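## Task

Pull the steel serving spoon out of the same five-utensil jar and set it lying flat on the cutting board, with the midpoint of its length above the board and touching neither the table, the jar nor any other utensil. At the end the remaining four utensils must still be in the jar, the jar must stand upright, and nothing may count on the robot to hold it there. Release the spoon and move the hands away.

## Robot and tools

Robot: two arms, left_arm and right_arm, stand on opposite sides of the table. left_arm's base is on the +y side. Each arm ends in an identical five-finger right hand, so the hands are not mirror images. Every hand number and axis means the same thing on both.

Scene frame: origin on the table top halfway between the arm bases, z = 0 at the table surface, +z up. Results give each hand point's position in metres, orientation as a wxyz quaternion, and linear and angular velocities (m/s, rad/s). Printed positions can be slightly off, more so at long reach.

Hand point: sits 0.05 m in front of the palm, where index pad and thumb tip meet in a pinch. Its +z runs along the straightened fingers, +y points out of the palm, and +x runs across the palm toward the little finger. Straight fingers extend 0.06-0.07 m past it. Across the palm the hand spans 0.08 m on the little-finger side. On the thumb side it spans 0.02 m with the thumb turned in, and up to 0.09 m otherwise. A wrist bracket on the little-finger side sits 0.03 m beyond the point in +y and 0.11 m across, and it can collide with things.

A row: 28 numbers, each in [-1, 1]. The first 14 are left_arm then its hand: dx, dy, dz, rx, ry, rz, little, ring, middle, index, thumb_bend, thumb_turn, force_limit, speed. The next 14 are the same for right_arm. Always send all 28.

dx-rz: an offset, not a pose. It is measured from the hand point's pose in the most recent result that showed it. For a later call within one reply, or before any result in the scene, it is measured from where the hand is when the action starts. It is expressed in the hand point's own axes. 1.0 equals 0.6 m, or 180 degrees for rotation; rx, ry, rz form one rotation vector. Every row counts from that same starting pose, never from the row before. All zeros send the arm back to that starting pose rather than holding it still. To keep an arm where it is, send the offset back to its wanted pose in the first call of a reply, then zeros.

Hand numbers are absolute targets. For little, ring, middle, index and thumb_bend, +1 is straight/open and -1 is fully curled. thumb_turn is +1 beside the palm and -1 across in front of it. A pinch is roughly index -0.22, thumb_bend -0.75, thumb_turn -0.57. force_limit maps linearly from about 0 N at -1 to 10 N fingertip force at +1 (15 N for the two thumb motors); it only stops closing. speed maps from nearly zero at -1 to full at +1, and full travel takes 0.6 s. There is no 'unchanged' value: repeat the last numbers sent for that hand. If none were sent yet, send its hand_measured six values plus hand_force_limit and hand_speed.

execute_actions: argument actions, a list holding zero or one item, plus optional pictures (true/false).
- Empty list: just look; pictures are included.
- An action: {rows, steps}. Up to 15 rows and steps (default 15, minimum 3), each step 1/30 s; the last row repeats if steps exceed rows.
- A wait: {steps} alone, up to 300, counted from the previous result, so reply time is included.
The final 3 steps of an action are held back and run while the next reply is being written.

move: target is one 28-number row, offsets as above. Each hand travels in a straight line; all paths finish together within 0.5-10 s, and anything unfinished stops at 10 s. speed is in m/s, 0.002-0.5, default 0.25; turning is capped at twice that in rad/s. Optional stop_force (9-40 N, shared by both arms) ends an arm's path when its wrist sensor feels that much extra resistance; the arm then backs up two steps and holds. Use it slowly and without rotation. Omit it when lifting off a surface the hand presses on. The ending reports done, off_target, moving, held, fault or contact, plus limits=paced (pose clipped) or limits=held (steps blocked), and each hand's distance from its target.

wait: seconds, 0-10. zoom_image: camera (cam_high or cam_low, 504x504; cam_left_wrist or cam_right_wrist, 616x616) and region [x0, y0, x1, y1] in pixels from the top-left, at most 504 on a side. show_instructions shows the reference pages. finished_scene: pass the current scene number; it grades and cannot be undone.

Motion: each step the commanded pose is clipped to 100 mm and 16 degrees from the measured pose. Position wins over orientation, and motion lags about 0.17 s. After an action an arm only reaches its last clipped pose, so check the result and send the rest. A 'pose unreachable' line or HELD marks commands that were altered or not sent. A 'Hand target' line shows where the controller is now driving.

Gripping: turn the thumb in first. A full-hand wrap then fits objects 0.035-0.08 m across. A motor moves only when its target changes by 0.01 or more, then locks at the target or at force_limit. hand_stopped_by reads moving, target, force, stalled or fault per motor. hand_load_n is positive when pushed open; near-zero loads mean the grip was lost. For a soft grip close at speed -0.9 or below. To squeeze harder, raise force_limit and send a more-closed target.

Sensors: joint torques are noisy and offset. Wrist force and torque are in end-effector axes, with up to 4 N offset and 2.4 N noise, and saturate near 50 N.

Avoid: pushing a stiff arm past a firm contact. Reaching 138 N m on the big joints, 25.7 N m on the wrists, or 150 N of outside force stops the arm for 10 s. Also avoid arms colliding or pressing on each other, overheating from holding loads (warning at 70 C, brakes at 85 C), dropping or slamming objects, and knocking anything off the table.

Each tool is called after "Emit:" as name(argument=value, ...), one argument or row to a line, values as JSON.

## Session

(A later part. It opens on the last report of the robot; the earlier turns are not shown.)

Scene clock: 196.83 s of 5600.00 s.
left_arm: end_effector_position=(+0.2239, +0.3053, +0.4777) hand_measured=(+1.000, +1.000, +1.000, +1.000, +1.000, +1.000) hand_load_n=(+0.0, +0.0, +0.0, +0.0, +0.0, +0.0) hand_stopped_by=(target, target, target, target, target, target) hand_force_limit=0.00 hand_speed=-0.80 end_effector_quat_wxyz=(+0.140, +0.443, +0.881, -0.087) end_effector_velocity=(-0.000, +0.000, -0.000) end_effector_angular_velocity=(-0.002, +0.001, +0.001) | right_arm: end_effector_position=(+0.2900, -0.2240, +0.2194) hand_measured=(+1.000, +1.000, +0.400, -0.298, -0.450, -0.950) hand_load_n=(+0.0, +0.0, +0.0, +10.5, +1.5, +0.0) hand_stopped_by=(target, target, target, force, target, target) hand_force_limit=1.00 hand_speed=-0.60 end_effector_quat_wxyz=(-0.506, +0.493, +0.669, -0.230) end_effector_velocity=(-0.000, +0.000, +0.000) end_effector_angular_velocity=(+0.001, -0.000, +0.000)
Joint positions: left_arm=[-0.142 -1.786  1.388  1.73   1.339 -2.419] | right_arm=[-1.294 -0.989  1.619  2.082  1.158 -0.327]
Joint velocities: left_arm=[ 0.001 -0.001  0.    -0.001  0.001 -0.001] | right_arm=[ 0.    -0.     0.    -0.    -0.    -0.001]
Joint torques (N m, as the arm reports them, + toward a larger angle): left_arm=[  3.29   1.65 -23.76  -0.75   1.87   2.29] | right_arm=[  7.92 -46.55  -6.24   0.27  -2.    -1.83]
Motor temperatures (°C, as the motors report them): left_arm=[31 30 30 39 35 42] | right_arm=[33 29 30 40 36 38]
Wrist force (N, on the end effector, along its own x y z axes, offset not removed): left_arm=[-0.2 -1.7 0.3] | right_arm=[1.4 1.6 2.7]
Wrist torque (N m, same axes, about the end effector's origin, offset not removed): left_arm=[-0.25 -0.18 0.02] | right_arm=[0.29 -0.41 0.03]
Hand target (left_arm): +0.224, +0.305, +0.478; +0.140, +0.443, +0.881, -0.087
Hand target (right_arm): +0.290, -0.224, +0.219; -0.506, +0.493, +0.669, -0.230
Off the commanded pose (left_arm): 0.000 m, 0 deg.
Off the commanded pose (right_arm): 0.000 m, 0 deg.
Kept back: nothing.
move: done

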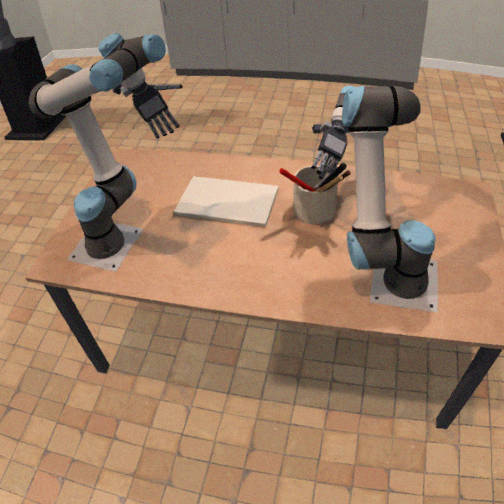

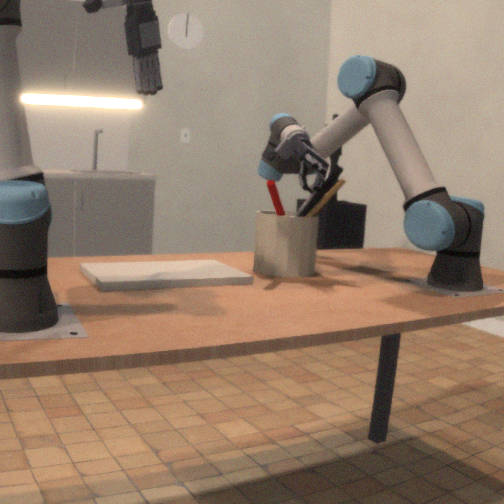

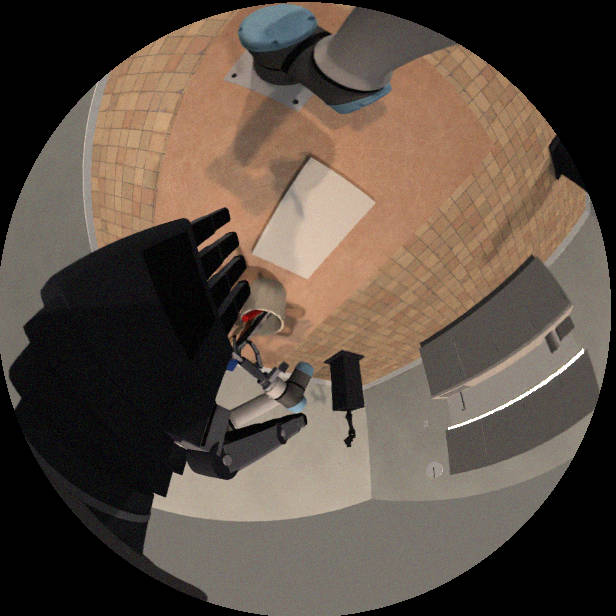

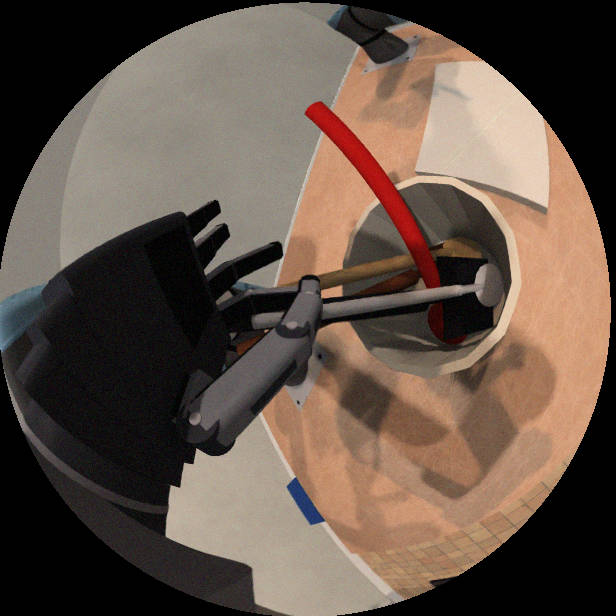

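Emit:
move(
  target=[0,0,0,0,0,0,1,1,1,1,1,1,0,-0.8, 0.03,0,0,0,0,0,1,1,0.4,-0.95,-0.45,-0.95,1.0,-0.6],
  speed=0.015,
  stop_force=9,
)

Emit:
zoom_image(
  camera="cam_right_wrist",
  region=[180,180,480,440],
)

Emit:
zoom_image(
  camera="cam_low",
  region=[250,100,390,240],
)

Scene clock: 198.57 s of 5600.00 s.
left_arm: end_effector_position=(+0.2239, +0.3053, +0.4777) hand_measured=(+1.000, +1.000, +1.000, +1.000, +1.000, +1.000) hand_load_n=(+0.0, +0.0, +0.0, +0.0, +0.0, +0.0) hand_stopped_by=(target, target, target, target, target, target) hand_force_limit=0.00 hand_speed=-0.80 end_effector_quat_wxyz=(+0.140, +0.443, +0.881, -0.087) end_effector_velocity=(-0.000, +0.001, +0.000) end_effector_angular_velocity=(-0.003, +0.002, +0.002) | right_arm: end_effector_position=(+0.2900, -0.2082, +0.2274) hand_measured=(+1.000, +1.000, +0.400, -0.298, -0.450, -0.950) hand_load_n=(+0.0, +0.0, +0.0, +10.5, +1.5, +0.0) hand_stopped_by=(target, target, target, force, target, target) hand_force_limit=1.00 hand_speed=-0.60 end_effector_quat_wxyz=(-0.506, +0.493, +0.669, -0.230) end_effector_velocity=(+0.000, +0.002, +0.001) end_effector_angular_velocity=(+0.001, -0.001, +0.000)
Joint positions: left_arm=[-0.142 -1.786  1.388  1.73   1.339 -2.419] | right_arm=[-1.264 -0.984  1.585  2.106  1.131 -0.314]
Joint velocities: left_arm=[ 0.    -0.002 -0.    -0.001  0.001 -0.002] | right_arm=[ 0.004  0.    -0.006  0.004 -0.004  0.001]
Joint torques (N m, as the arm reports them, + toward a larger angle): left_arm=[  3.84   1.47 -24.07  -0.78   1.83   2.35] | right_arm=[ 15.7  -27.45 -28.63   5.49  -2.22   2.4 ]
Motor temperatures (°C, as the motors report them): left_arm=[31 30 30 39 35 42] | right_arm=[33 29 30 40 36 38]
Wrist force (N, on the end effector, along its own x y z axes, offset not removed): left_arm=[1.3 -2.2 1.1] | right_arm=[3.1 1.1 0.2]
Wrist torque (N m, same axes, about the end effector's origin, offset not removed): left_arm=[-0.36 -0.55 0.09] | right_arm=[0.38 -0.52 0.20]
Hand target (left_arm): +0.224, +0.305, +0.478; +0.140, +0.443, +0.881, -0.087
Hand target (right_arm): +0.290, -0.208, +0.228; -0.506, +0.493, +0.669, -0.230
Off the commanded pose (left_arm): 0.000 m, 0 deg.
Off the commanded pose (right_arm): 0.000 m, 0 deg.
Kept back: nothing.
move: done

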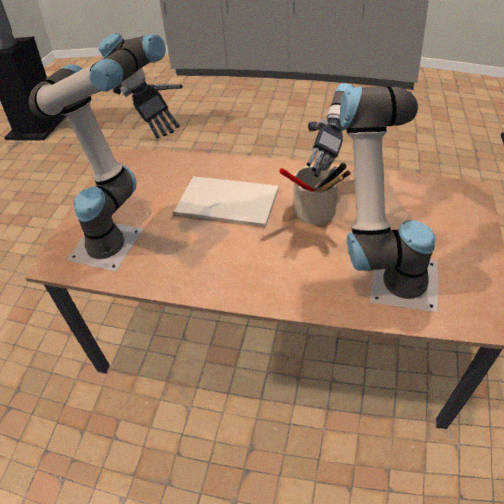

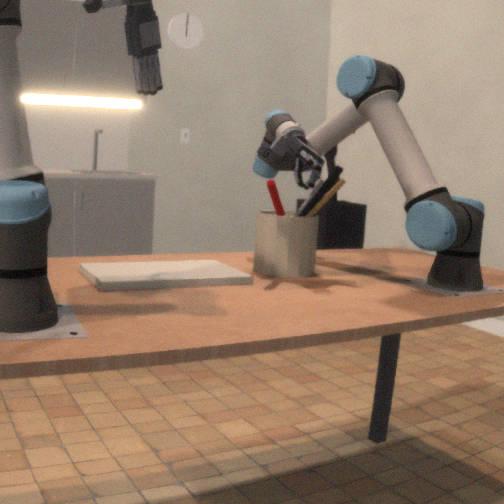

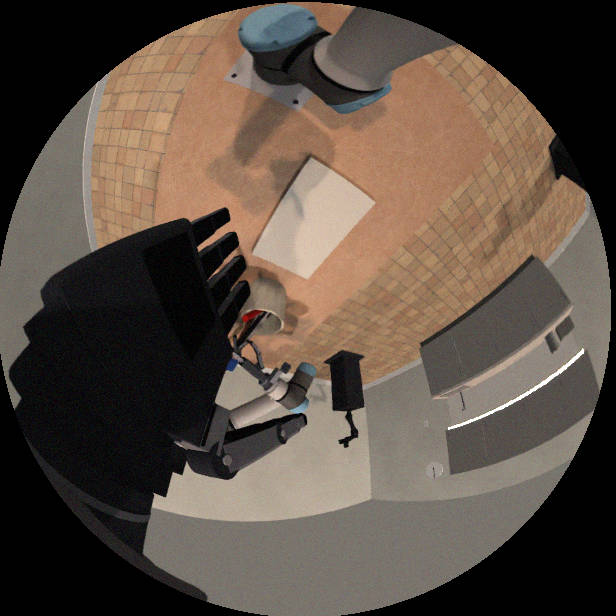

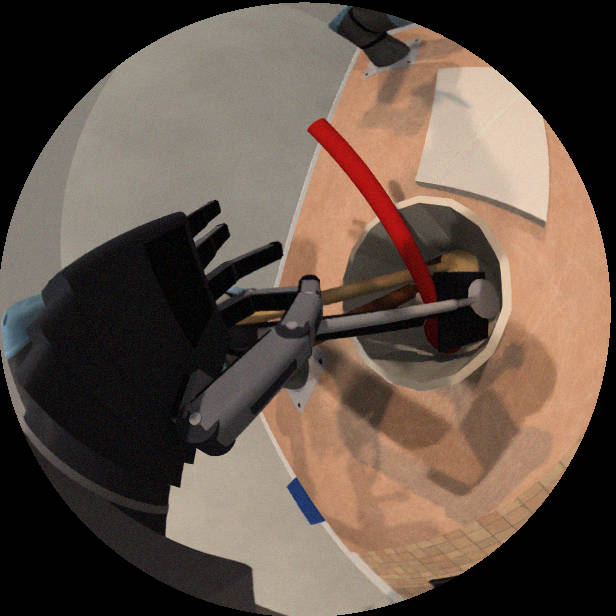

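Region (180, 180, 480, 440) of cam_right_wrist's 616x616 image, scaled by 1.680, with more detail than that image has; it fills the top 437 rows of this view, and the rest is white.

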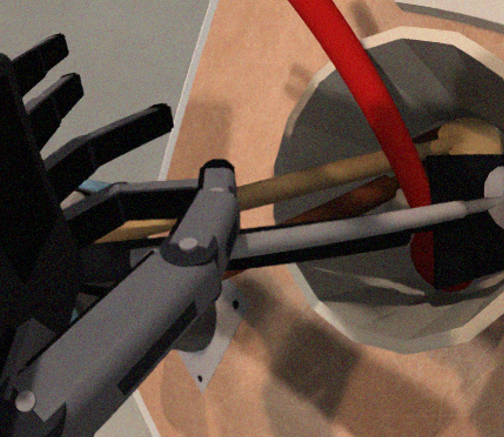

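Region (250, 100, 390, 240) of cam_low's 504x504 image, scaled by 3.600, with more detail than that image has.

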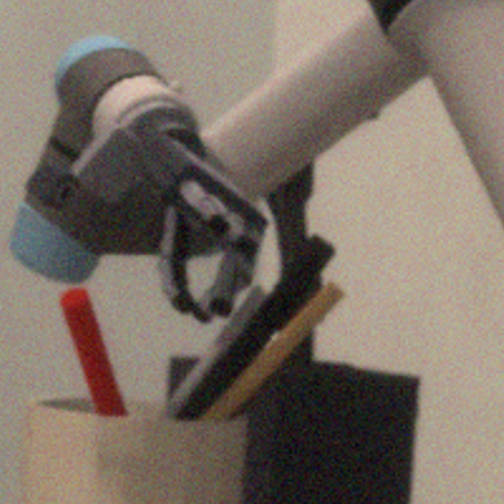

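Emit:
move(
  target=[0,0,0,0,0,0,1,1,1,1,1,1,0,-0.8, 0,-0.045,0,0,0,0,1,1,0.6,0.4,-0.5,-0.95,1.0,-0.3],
  speed=0.05,
)

Emit:
move(
  target=[0,0,0,0,0,0,1,1,1,1,1,1,0,-0.8, -0.04,0,0,0,0,0,1,1,0.6,0.4,-0.5,-0.95,1.0,-0.3],
  speed=0.04,
  stop_force=9,
)

Emit:
move(
  target=[0,0,0,0,0,0,1,1,1,1,1,1,0,-0.8, 0,0.045,0,0,0,0,1,1,0.6,0.4,-0.5,-0.95,1.0,-0.3],
  speed=0.015,
  stop_force=9,
)

Emit:
zoom_image(
  camera="cam_right_wrist",
  region=[180,180,480,440],
)

Emit:
zoom_image(
  camera="cam_low",
  region=[250,100,390,240],
)

Scene clock: 199.97 s of 5600.00 s.
left_arm: end_effector_position=(+0.2239, +0.3053, +0.4777) hand_measured=(+1.000, +1.000, +1.000, +1.000, +1.000, +1.000) hand_load_n=(+0.0, +0.0, +0.0, +0.0, +0.0, +0.0) hand_stopped_by=(target, target, target, target, target, target) hand_force_limit=0.00 hand_speed=-0.80 end_effector_quat_wxyz=(+0.140, +0.443, +0.881, -0.087) end_effector_velocity=(+0.000, +0.000, +0.000) end_effector_angular_velocity=(-0.001, +0.000, -0.002) | right_arm: end_effector_position=(+0.2786, -0.2191, +0.2489) hand_measured=(+1.000, +1.000, +0.600, +0.400, -0.500, -0.950) hand_load_n=(+0.0, +0.0, +0.0, +0.0, +0.0, +0.0) hand_stopped_by=(target, target, target, target, target, target) hand_force_limit=1.00 hand_speed=-0.30 end_effector_quat_wxyz=(-0.506, +0.493, +0.669, -0.230) end_effector_velocity=(-0.001, -0.001, +0.002) end_effector_angular_velocity=(-0.001, +0.000, +0.004)
Joint positions: left_arm=[-0.142 -1.786  1.388  1.73   1.339 -2.419] | right_arm=[-1.279 -1.044  1.62   2.134  1.145 -0.321]
Joint velocities: left_arm=[ 0.    -0.002  0.     0.     0.001  0.002] | right_arm=[-0.001 -0.005  0.003  0.003  0.004 -0.001]
Joint torques (N m, as the arm reports them, + toward a larger angle): left_arm=[  3.33   1.2  -23.48  -0.76   1.82   2.38] | right_arm=[-12.55 -48.48  -8.39   5.13   1.88  -2.23]
Motor temperatures (°C, as the motors report them): left_arm=[31 30 30 39 35 42] | right_arm=[33 29 30 40 36 38]
Wrist force (N, on the end effector, along its own x y z axes, offset not removed): left_arm=[0.7 -0.8 0.8] | right_arm=[1.4 1.2 2.0]
Wrist torque (N m, same axes, about the end effector's origin, offset not removed): left_arm=[-0.11 -0.33 0.08] | right_arm=[0.25 -0.37 0.05]
Hand target (left_arm): +0.224, +0.305, +0.478; +0.140, +0.443, +0.881, -0.087
Hand target (right_arm): +0.278, -0.219, +0.249; -0.506, +0.493, +0.669, -0.230
Off the commanded pose (left_arm): 0.000 m, 0 deg.
Off the commanded pose (right_arm): 0.000 m, 0 deg.
Kept back: nothing.
move: done

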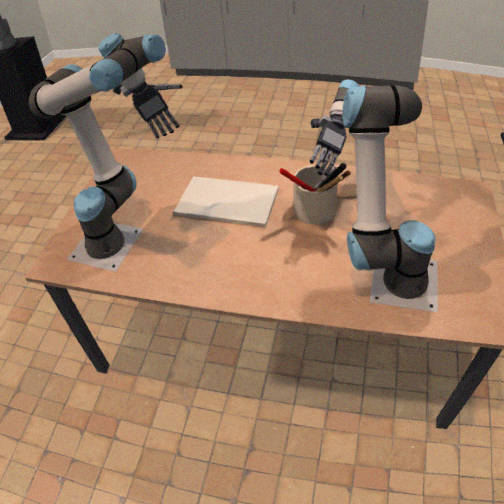

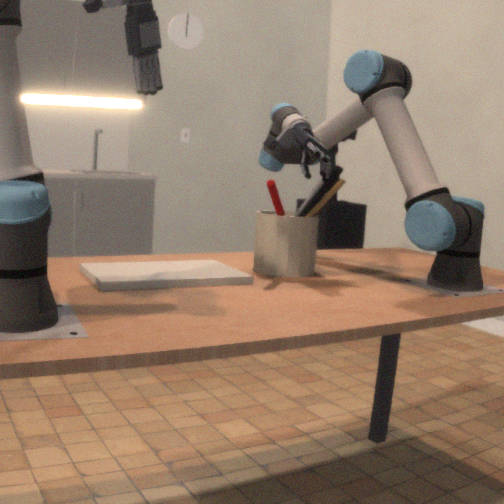

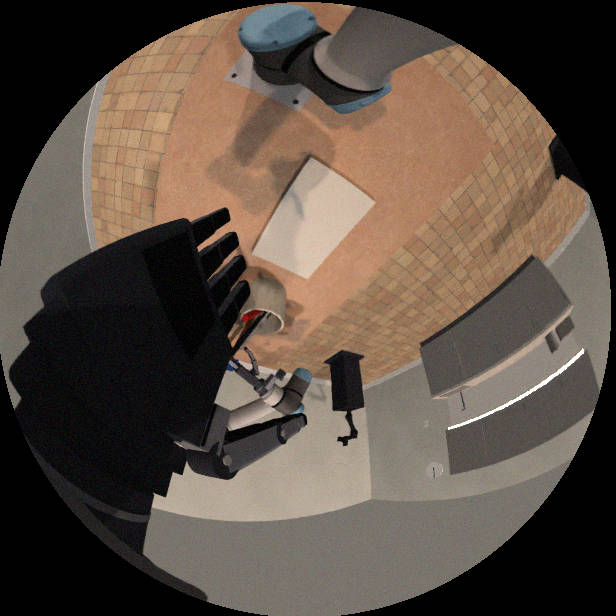

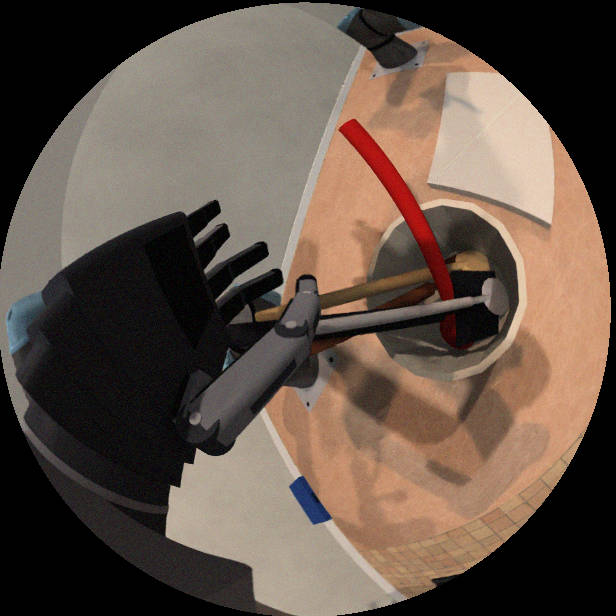

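Scene clock: 201.00 s of 5600.00 s.
left_arm: end_effector_position=(+0.2239, +0.3053, +0.4777) hand_measured=(+1.000, +1.000, +1.000, +1.000, +1.000, +1.000) hand_load_n=(+0.0, +0.0, +0.0, +0.0, +0.0, +0.0) hand_stopped_by=(target, target, target, target, target, target) hand_force_limit=0.00 hand_speed=-0.80 end_effector_quat_wxyz=(+0.140, +0.443, +0.881, -0.087) end_effector_velocity=(+0.000, +0.000, +0.000) end_effector_angular_velocity=(-0.001, +0.000, +0.002) | right_arm: end_effector_position=(+0.2786, -0.2403, +0.2383) hand_measured=(+1.000, +1.000, +0.600, +0.400, -0.500, -0.950) hand_load_n=(+0.0, +0.0, +0.0, +0.0, +0.0, -0.5) hand_stopped_by=(target, target, target, target, target, target) hand_force_limit=1.00 hand_speed=-0.30 end_effector_quat_wxyz=(-0.506, +0.493, +0.669, -0.230) end_effector_velocity=(+0.000, -0.002, -0.001) end_effector_angular_velocity=(+0.000, +0.000, -0.002)
Joint positions: left_arm=[-0.142 -1.786  1.388  1.73   1.339 -2.419] | right_arm=[-1.32  -1.051  1.665  2.103  1.182 -0.339]
Joint velocities: left_arm=[ 0.001 -0.     0.    -0.    -0.    -0.002] | right_arm=[-0.006 -0.001  0.005 -0.003  0.003 -0.002]
Joint torques (N m, as the arm reports them, + toward a larger angle): left_arm=[  3.88   1.27 -23.82  -0.76   1.8    2.38] | right_arm=[-14.04 -44.19  -6.5   -0.79   2.17  -2.72]
Motor temperatures (°C, as the motors report them): left_arm=[31 30 30 39 35 42] | right_arm=[33 29 30 40 36 38]
Wrist force (N, on the end effector, along its own x y z axes, offset not removed): left_arm=[0.3 -0.9 0.5] | right_arm=[4.5 2.3 0.9]
Wrist torque (N m, same axes, about the end effector's origin, offset not removed): left_arm=[-0.08 -0.29 0.10] | right_arm=[0.45 -0.46 0.29]
Hand target (left_arm): +0.224, +0.305, +0.478; +0.140, +0.443, +0.881, -0.087
Hand target (right_arm): +0.279, -0.241, +0.238; -0.506, +0.493, +0.669, -0.230
Off the commanded pose (left_arm): 0.000 m, 0 deg.
Off the commanded pose (right_arm): 0.000 m, 0 deg.
Kept back: nothing.
move: done

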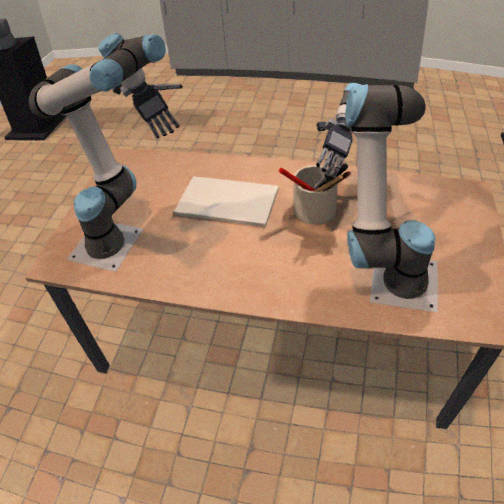

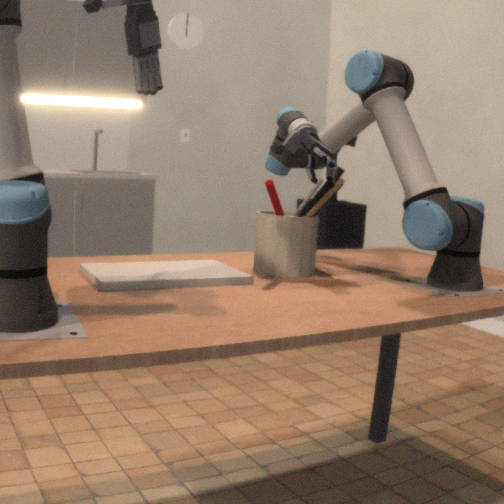

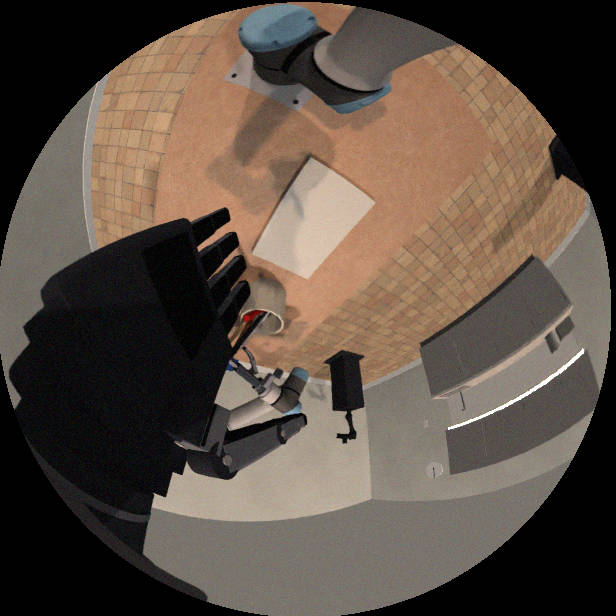

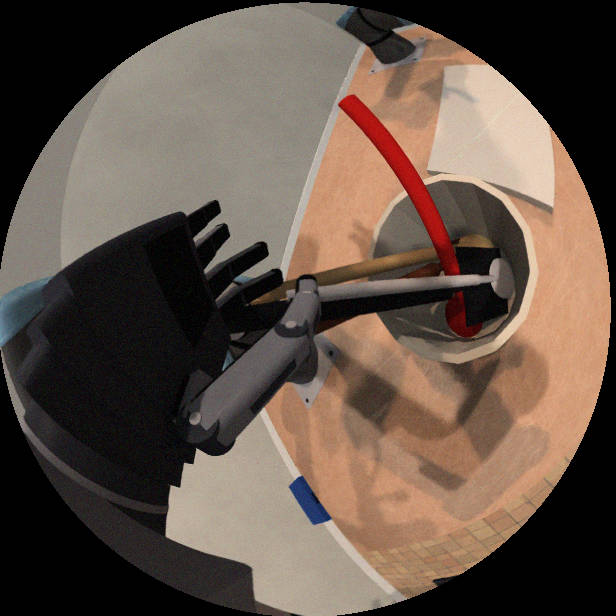

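Scene clock: 203.10 s of 5600.00 s.
left_arm: end_effector_position=(+0.2239, +0.3053, +0.4777) hand_measured=(+1.000, +1.000, +1.000, +1.000, +1.000, +1.000) hand_load_n=(+0.0, +0.0, +0.0, +0.0, +0.0, +0.0) hand_stopped_by=(target, target, target, target, target, target) hand_force_limit=0.00 hand_speed=-0.80 end_effector_quat_wxyz=(+0.140, +0.443, +0.881, -0.087) end_effector_velocity=(-0.000, +0.000, -0.000) end_effector_angular_velocity=(-0.000, +0.001, +0.001) | right_arm: end_effector_position=(+0.2900, -0.2294, +0.2168) hand_measured=(+1.000, +1.000, +0.600, +0.400, -0.500, -0.950) hand_load_n=(+0.0, +0.0, +0.0, +0.5, +0.0, +0.0) hand_stopped_by=(target, target, target, target, target, target) hand_force_limit=1.00 hand_speed=-0.30 end_effector_quat_wxyz=(-0.506, +0.493, +0.669, -0.230) end_effector_velocity=(+0.001, +0.001, -0.002) end_effector_angular_velocity=(-0.000, -0.000, +0.000)
Joint positions: left_arm=[-0.142 -1.786  1.388  1.73   1.339 -2.419] | right_arm=[-1.304 -0.991  1.631  2.074  1.167 -0.332]
Joint velocities: left_arm=[-0.    -0.     0.    -0.     0.    -0.001] | right_arm=[ 0.002  0.006 -0.004 -0.003 -0.002  0.001]
Joint torques (N m, as the arm reports them, + toward a larger angle): left_arm=[  3.27   1.14 -24.06  -0.75   1.86   2.31] | right_arm=[ 15.5  -26.97 -25.13  -0.03  -2.07   2.07]
Motor temperatures (°C, as the motors report them): left_arm=[31 30 30 39 35 42] | right_arm=[33 29 30 40 36 38]
Wrist force (N, on the end effector, along its own x y z axes, offset not removed): left_arm=[0.3 -0.8 1.2] | right_arm=[1.4 0.7 3.5]
Wrist torque (N m, same axes, about the end effector's origin, offset not removed): left_arm=[-0.20 -0.23 0.13] | right_arm=[0.14 -0.41 0.01]
Hand target (left_arm): +0.224, +0.305, +0.478; +0.140, +0.443, +0.881, -0.087
Hand target (right_arm): +0.290, -0.229, +0.216; -0.506, +0.493, +0.669, -0.230
Off the commanded pose (left_arm): 0.000 m, 0 deg.
Off the commanded pose (right_arm): 0.000 m, 0 deg.
Kept back: nothing.
move: done

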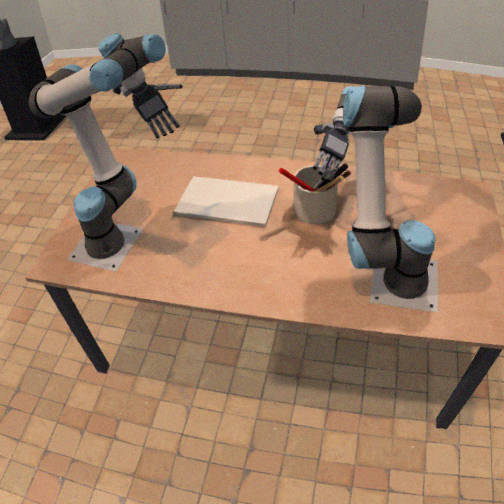

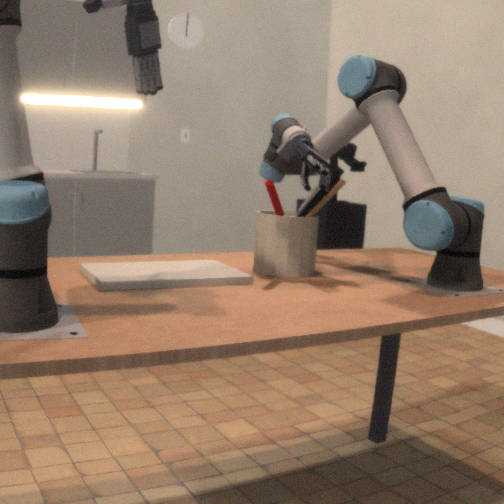

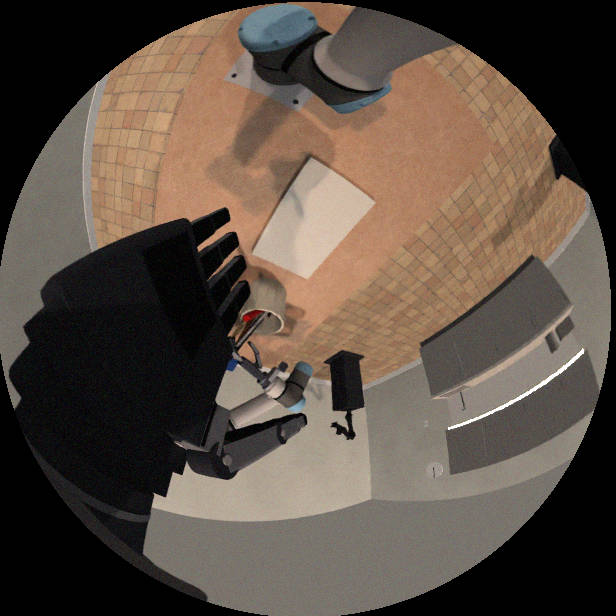

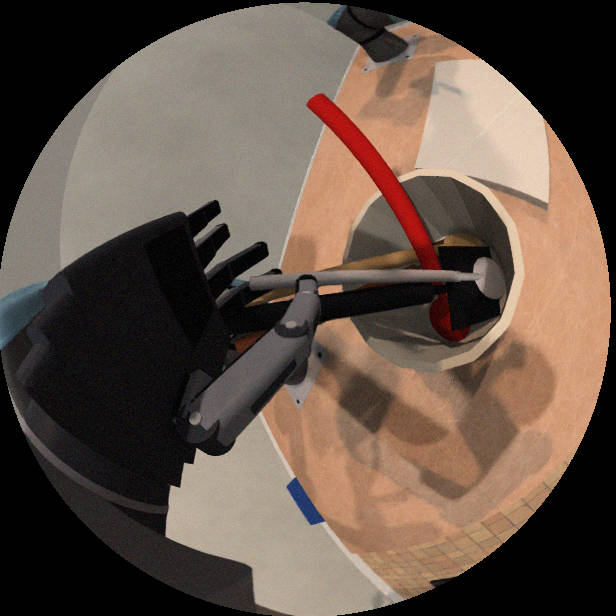

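Region (180, 180, 480, 440) of cam_right_wrist's 616x616 image, scaled by 1.680, with more detail than that image has; it fills the top 437 rows of this view, and the rest is white.

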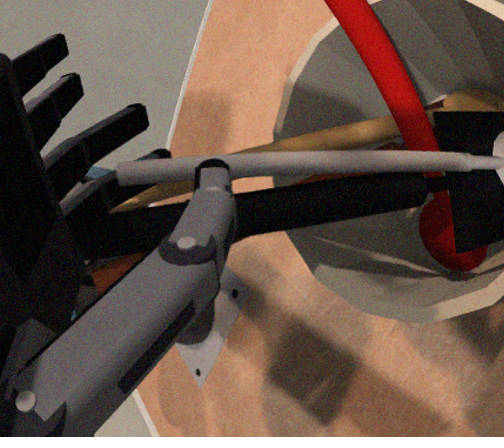

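Region (250, 100, 390, 240) of cam_low's 504x504 image, scaled by 3.600, with more detail than that image has.

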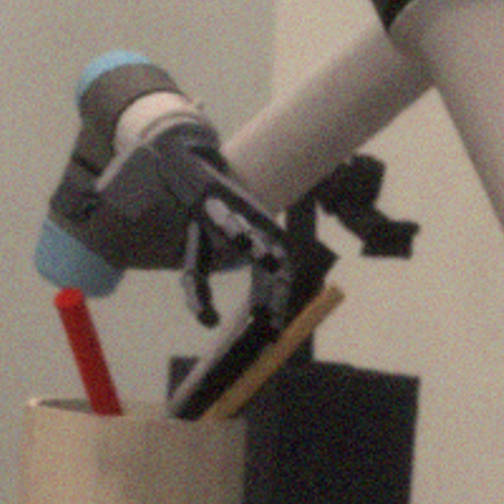

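Now the steel is in front of the thumb tip and covers the index. Close.

Emit:
move(
  target=[0,0,0,0,0,0,1,1,1,1,1,1,0,-0.8, 0,0,0,0,0,0,1,1,0.6,-0.5,-0.75,-0.95,1.0,-0.7],
)

Emit:
zoom_image(
  camera="cam_right_wrist",
  region=[180,180,480,440],
)

Emit:
zoom_image(
  camera="cam_low",
  region=[250,100,390,240],
)

Scene clock: 204.93 s of 5600.00 s.
left_arm: end_effector_position=(+0.2239, +0.3053, +0.4777) hand_measured=(+1.000, +1.000, +1.000, +1.000, +1.000, +1.000) hand_load_n=(+0.0, +0.0, +0.0, +0.0, +0.0, +0.0) hand_stopped_by=(target, target, target, target, target, target) hand_force_limit=0.00 hand_speed=-0.80 end_effector_quat_wxyz=(+0.140, +0.443, +0.881, -0.087) end_effector_velocity=(+0.000, -0.000, -0.001) end_effector_angular_velocity=(+0.002, +0.000, +0.003) | right_arm: end_effector_position=(+0.2900, -0.2294, +0.2168) hand_measured=(+1.000, +1.000, +0.600, -0.252, -0.746, -0.950) hand_load_n=(+0.0, +0.0, +0.0, +10.5, +1.0, +0.0) hand_stopped_by=(target, target, target, force, target, target) hand_force_limit=1.00 hand_speed=-0.70 end_effector_quat_wxyz=(-0.506, +0.493, +0.669, -0.230) end_effector_velocity=(+0.000, +0.000, -0.000) end_effector_angular_velocity=(+0.001, +0.000, -0.001)
Joint positions: left_arm=[-0.142 -1.786  1.388  1.73   1.339 -2.419] | right_arm=[-1.304 -0.991  1.631  2.074  1.167 -0.332]
Joint velocities: left_arm=[ 0.002  0.002 -0.    -0.     0.    -0.002] | right_arm=[-0.001  0.001 -0.     0.    -0.001 -0.   ]
Joint torques (N m, as the arm reports them, + toward a larger angle): left_arm=[  3.64   1.2  -23.96  -0.86   1.82   2.37] | right_arm=[-13.77 -45.67  -5.86   4.42   0.77  -2.12]
Motor temperatures (°C, as the motors report them): left_arm=[31 30 30 39 35 42] | right_arm=[33 29 30 40 36 38]
Wrist force (N, on the end effector, along its own x y z axes, offset not removed): left_arm=[0.7 -0.2 0.8] | right_arm=[1.5 1.5 1.7]
Wrist torque (N m, same axes, about the end effector's origin, offset not removed): left_arm=[-0.06 -0.41 0.17] | right_arm=[0.25 -0.35 0.15]
Hand target (left_arm): +0.224, +0.305, +0.478; +0.140, +0.443, +0.881, -0.087
Hand target (right_arm): +0.290, -0.229, +0.217; -0.506, +0.493, +0.669, -0.230
Off the commanded pose (left_arm): 0.000 m, 0 deg.
Off the commanded pose (right_arm): 0.000 m, 0 deg.
Kept back: nothing.
move: done

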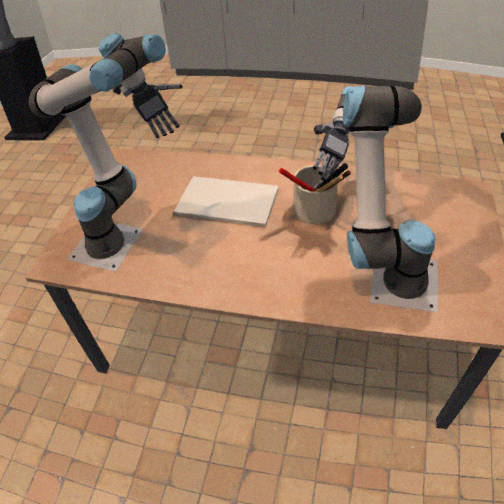

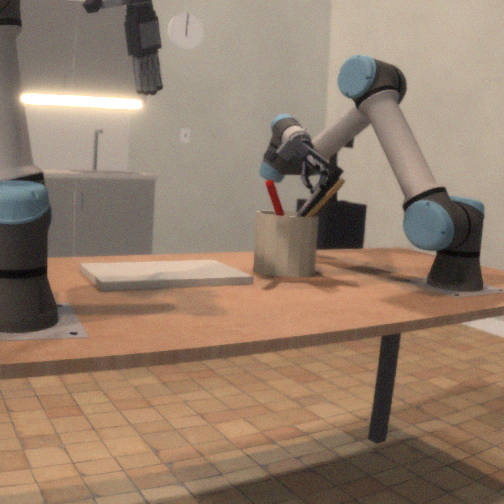

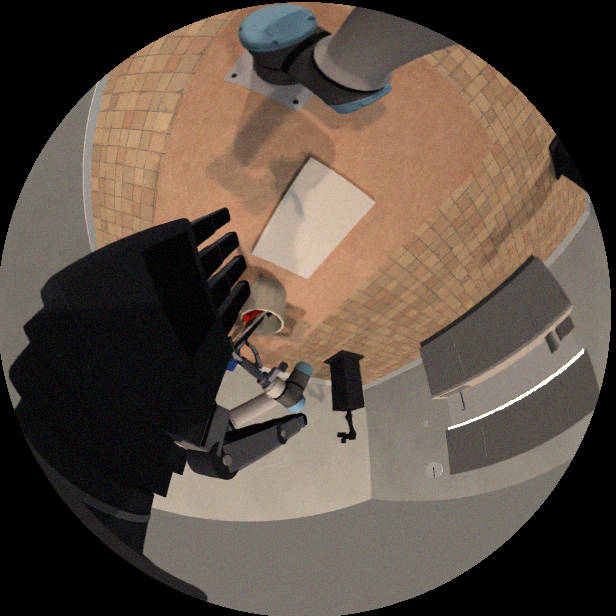

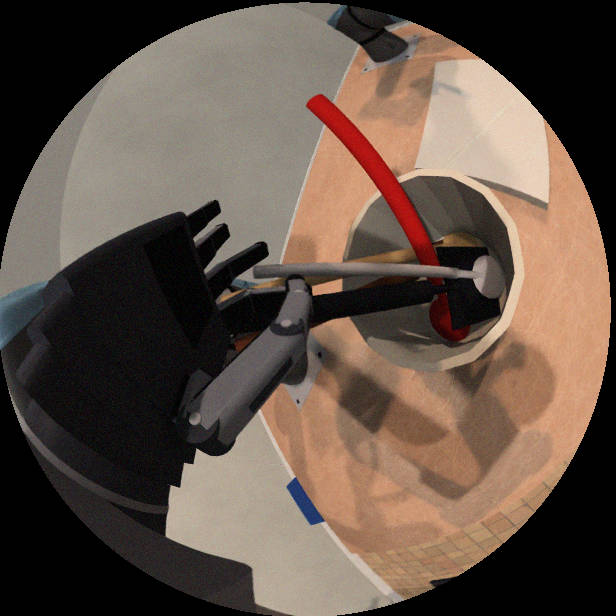

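Region (180, 180, 480, 440) of cam_right_wrist's 616x616 image, scaled by 1.680, with more detail than that image has; it fills the top 437 rows of this view, and the rest is white.

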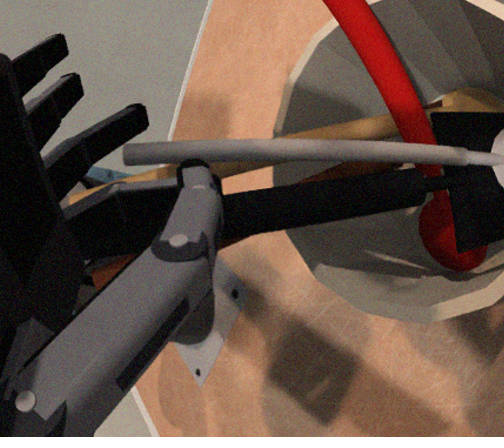

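Region (250, 100, 390, 240) of cam_low's 504x504 image, scaled by 3.600, with more detail than that image has.

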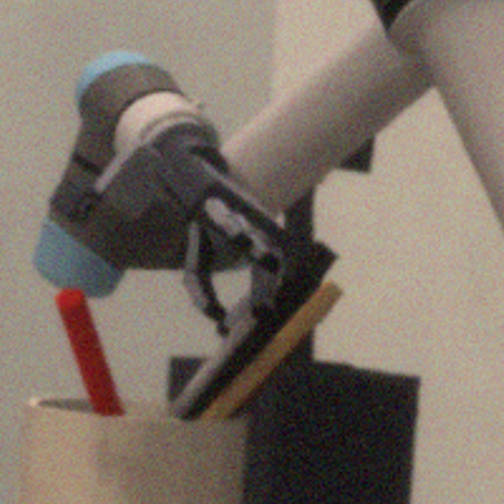

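Emit:
move(
  target=[0,0,0,0,0,0,1,1,1,1,1,1,0,-0.8, 0,0,0,0,0,0,1,1,-0.6,-0.5,-0.75,-0.95,1.0,-0.7],
)

Emit:
zoom_image(
  camera="cam_right_wrist",
  region=[180,180,480,440],
)

Emit:
zoom_image(
  camera="cam_low",
  region=[250,100,390,240],
)

Scene clock: 207.13 s of 5600.00 s.
left_arm: end_effector_position=(+0.2239, +0.3053, +0.4777) hand_measured=(+1.000, +1.000, +1.000, +1.000, +1.000, +1.000) hand_load_n=(+0.0, +0.0, +0.0, +0.0, +0.0, +0.0) hand_stopped_by=(target, target, target, target, target, target) hand_force_limit=0.00 hand_speed=-0.80 end_effector_quat_wxyz=(+0.140, +0.443, +0.881, -0.087) end_effector_velocity=(+0.000, +0.000, +0.000) end_effector_angular_velocity=(+0.000, -0.001, +0.002) | right_arm: end_effector_position=(+0.2900, -0.2294, +0.2168) hand_measured=(+1.000, +1.000, -0.250, -0.252, -0.746, -0.950) hand_load_n=(+0.0, +0.0, +11.0, +9.0, +2.0, +0.0) hand_stopped_by=(target, target, force, force, target, target) hand_force_limit=1.00 hand_speed=-0.70 end_effector_quat_wxyz=(-0.506, +0.493, +0.669, -0.230) end_effector_velocity=(-0.000, -0.000, -0.000) end_effector_angular_velocity=(-0.001, +0.001, -0.000)
Joint positions: left_arm=[-0.142 -1.786  1.388  1.73   1.339 -2.419] | right_arm=[-1.304 -0.991  1.631  2.074  1.167 -0.332]
Joint velocities: left_arm=[ 0.001  0.001 -0.     0.    -0.001 -0.   ] | right_arm=[ 0.     0.     0.    -0.     0.     0.001]
Joint torques (N m, as the arm reports them, + toward a larger angle): left_arm=[  3.67   1.4  -24.12  -0.72   1.82   2.31] | right_arm=[-11.87 -45.62  -5.71   3.86   0.29  -2.17]
Motor temperatures (°C, as the motors report them): left_arm=[31 30 30 39 35 42] | right_arm=[33 29 30 40 36 38]
Wrist force (N, on the end effector, along its own x y z axes, offset not removed): left_arm=[0.0 -0.9 0.7] | right_arm=[2.3 1.5 1.9]
Wrist torque (N m, same axes, about the end effector's origin, offset not removed): left_arm=[-0.14 -0.24 0.03] | right_arm=[0.33 -0.50 0.20]
Hand target (left_arm): +0.224, +0.305, +0.478; +0.140, +0.443, +0.881, -0.087
Hand target (right_arm): +0.290, -0.229, +0.217; -0.506, +0.493, +0.669, -0.230
Off the commanded pose (left_arm): 0.000 m, 0 deg.
Off the commanded pose (right_arm): 0.000 m, 0 deg.
Kept back: nothing.
move: done

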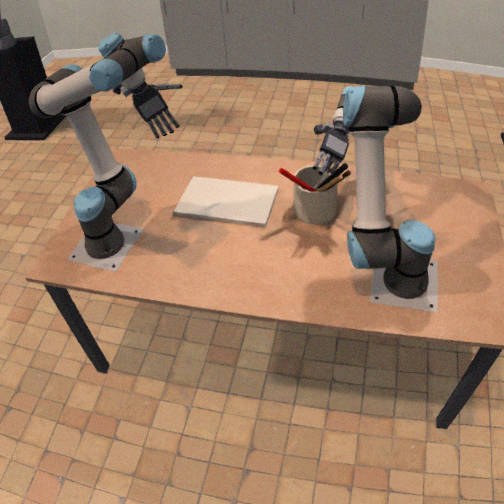

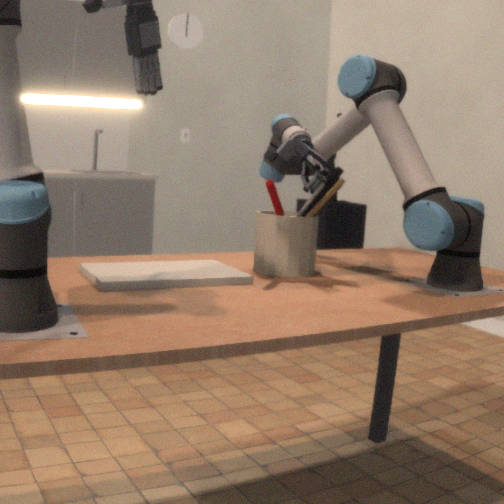

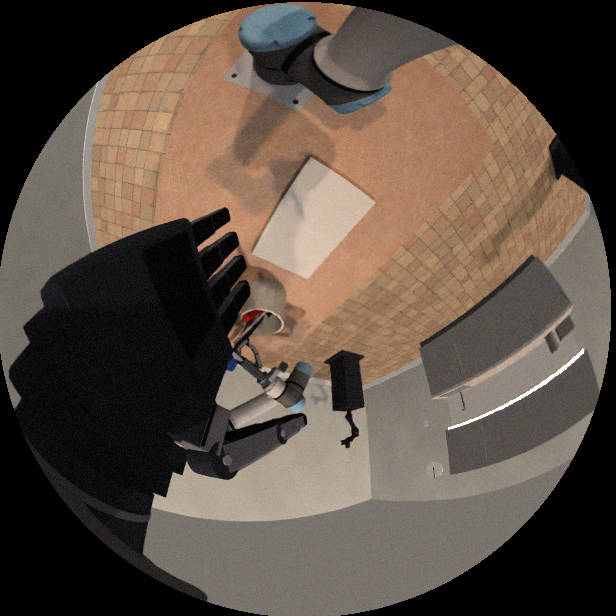

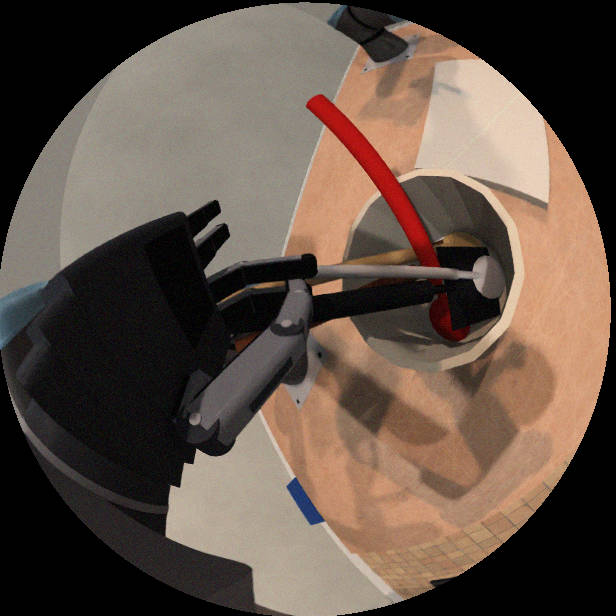

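Region (180, 180, 480, 440) of cam_right_wrist's 616x616 image, scaled by 1.680, with more detail than that image has; it fills the top 437 rows of this view, and the rest is white.

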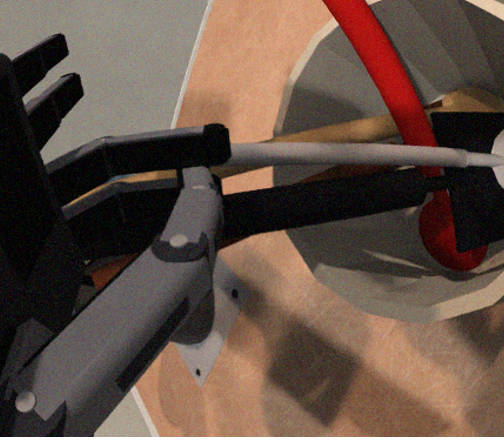

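Region (250, 100, 390, 240) of cam_low's 504x504 image, scaled by 3.600, with more detail than that image has.

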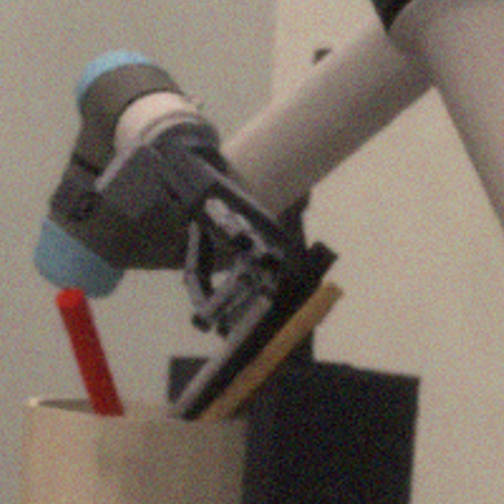

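Emit:
move(
  target=[0,0,0,0,0,0,1,1,1,1,0.6,0.4,-0.5,-0.95,1.0,-0.3, 0,0,0,0,0,0,1,1,0.7,0.7,-0.5,-0.95,1.0,-0.3],
)

Emit:
zoom_image(
  camera="cam_right_wrist",
  region=[180,180,480,440],
)

Emit:
zoom_image(
  camera="cam_high",
  region=[270,120,370,220],
)


Region (180, 180, 480, 440) of cam_right_wrist's 616x616 image, scaled by 1.680, with more detail than that image has; it fills the top 437 rows of this view, and the rest is white.

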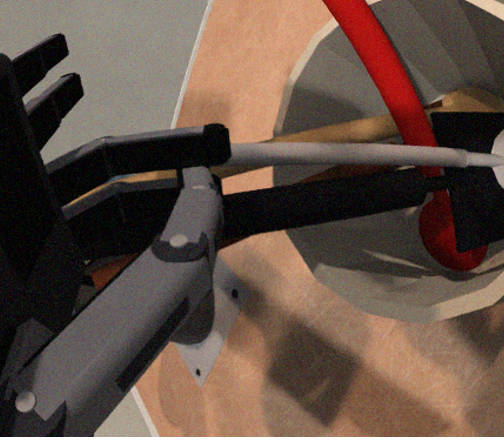

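Region (270, 120, 370, 220) of cam_high's 504x504 image, scaled by 5.040, with more detail than that image has.

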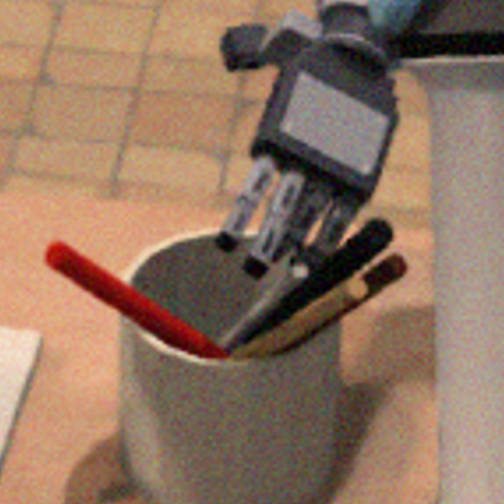

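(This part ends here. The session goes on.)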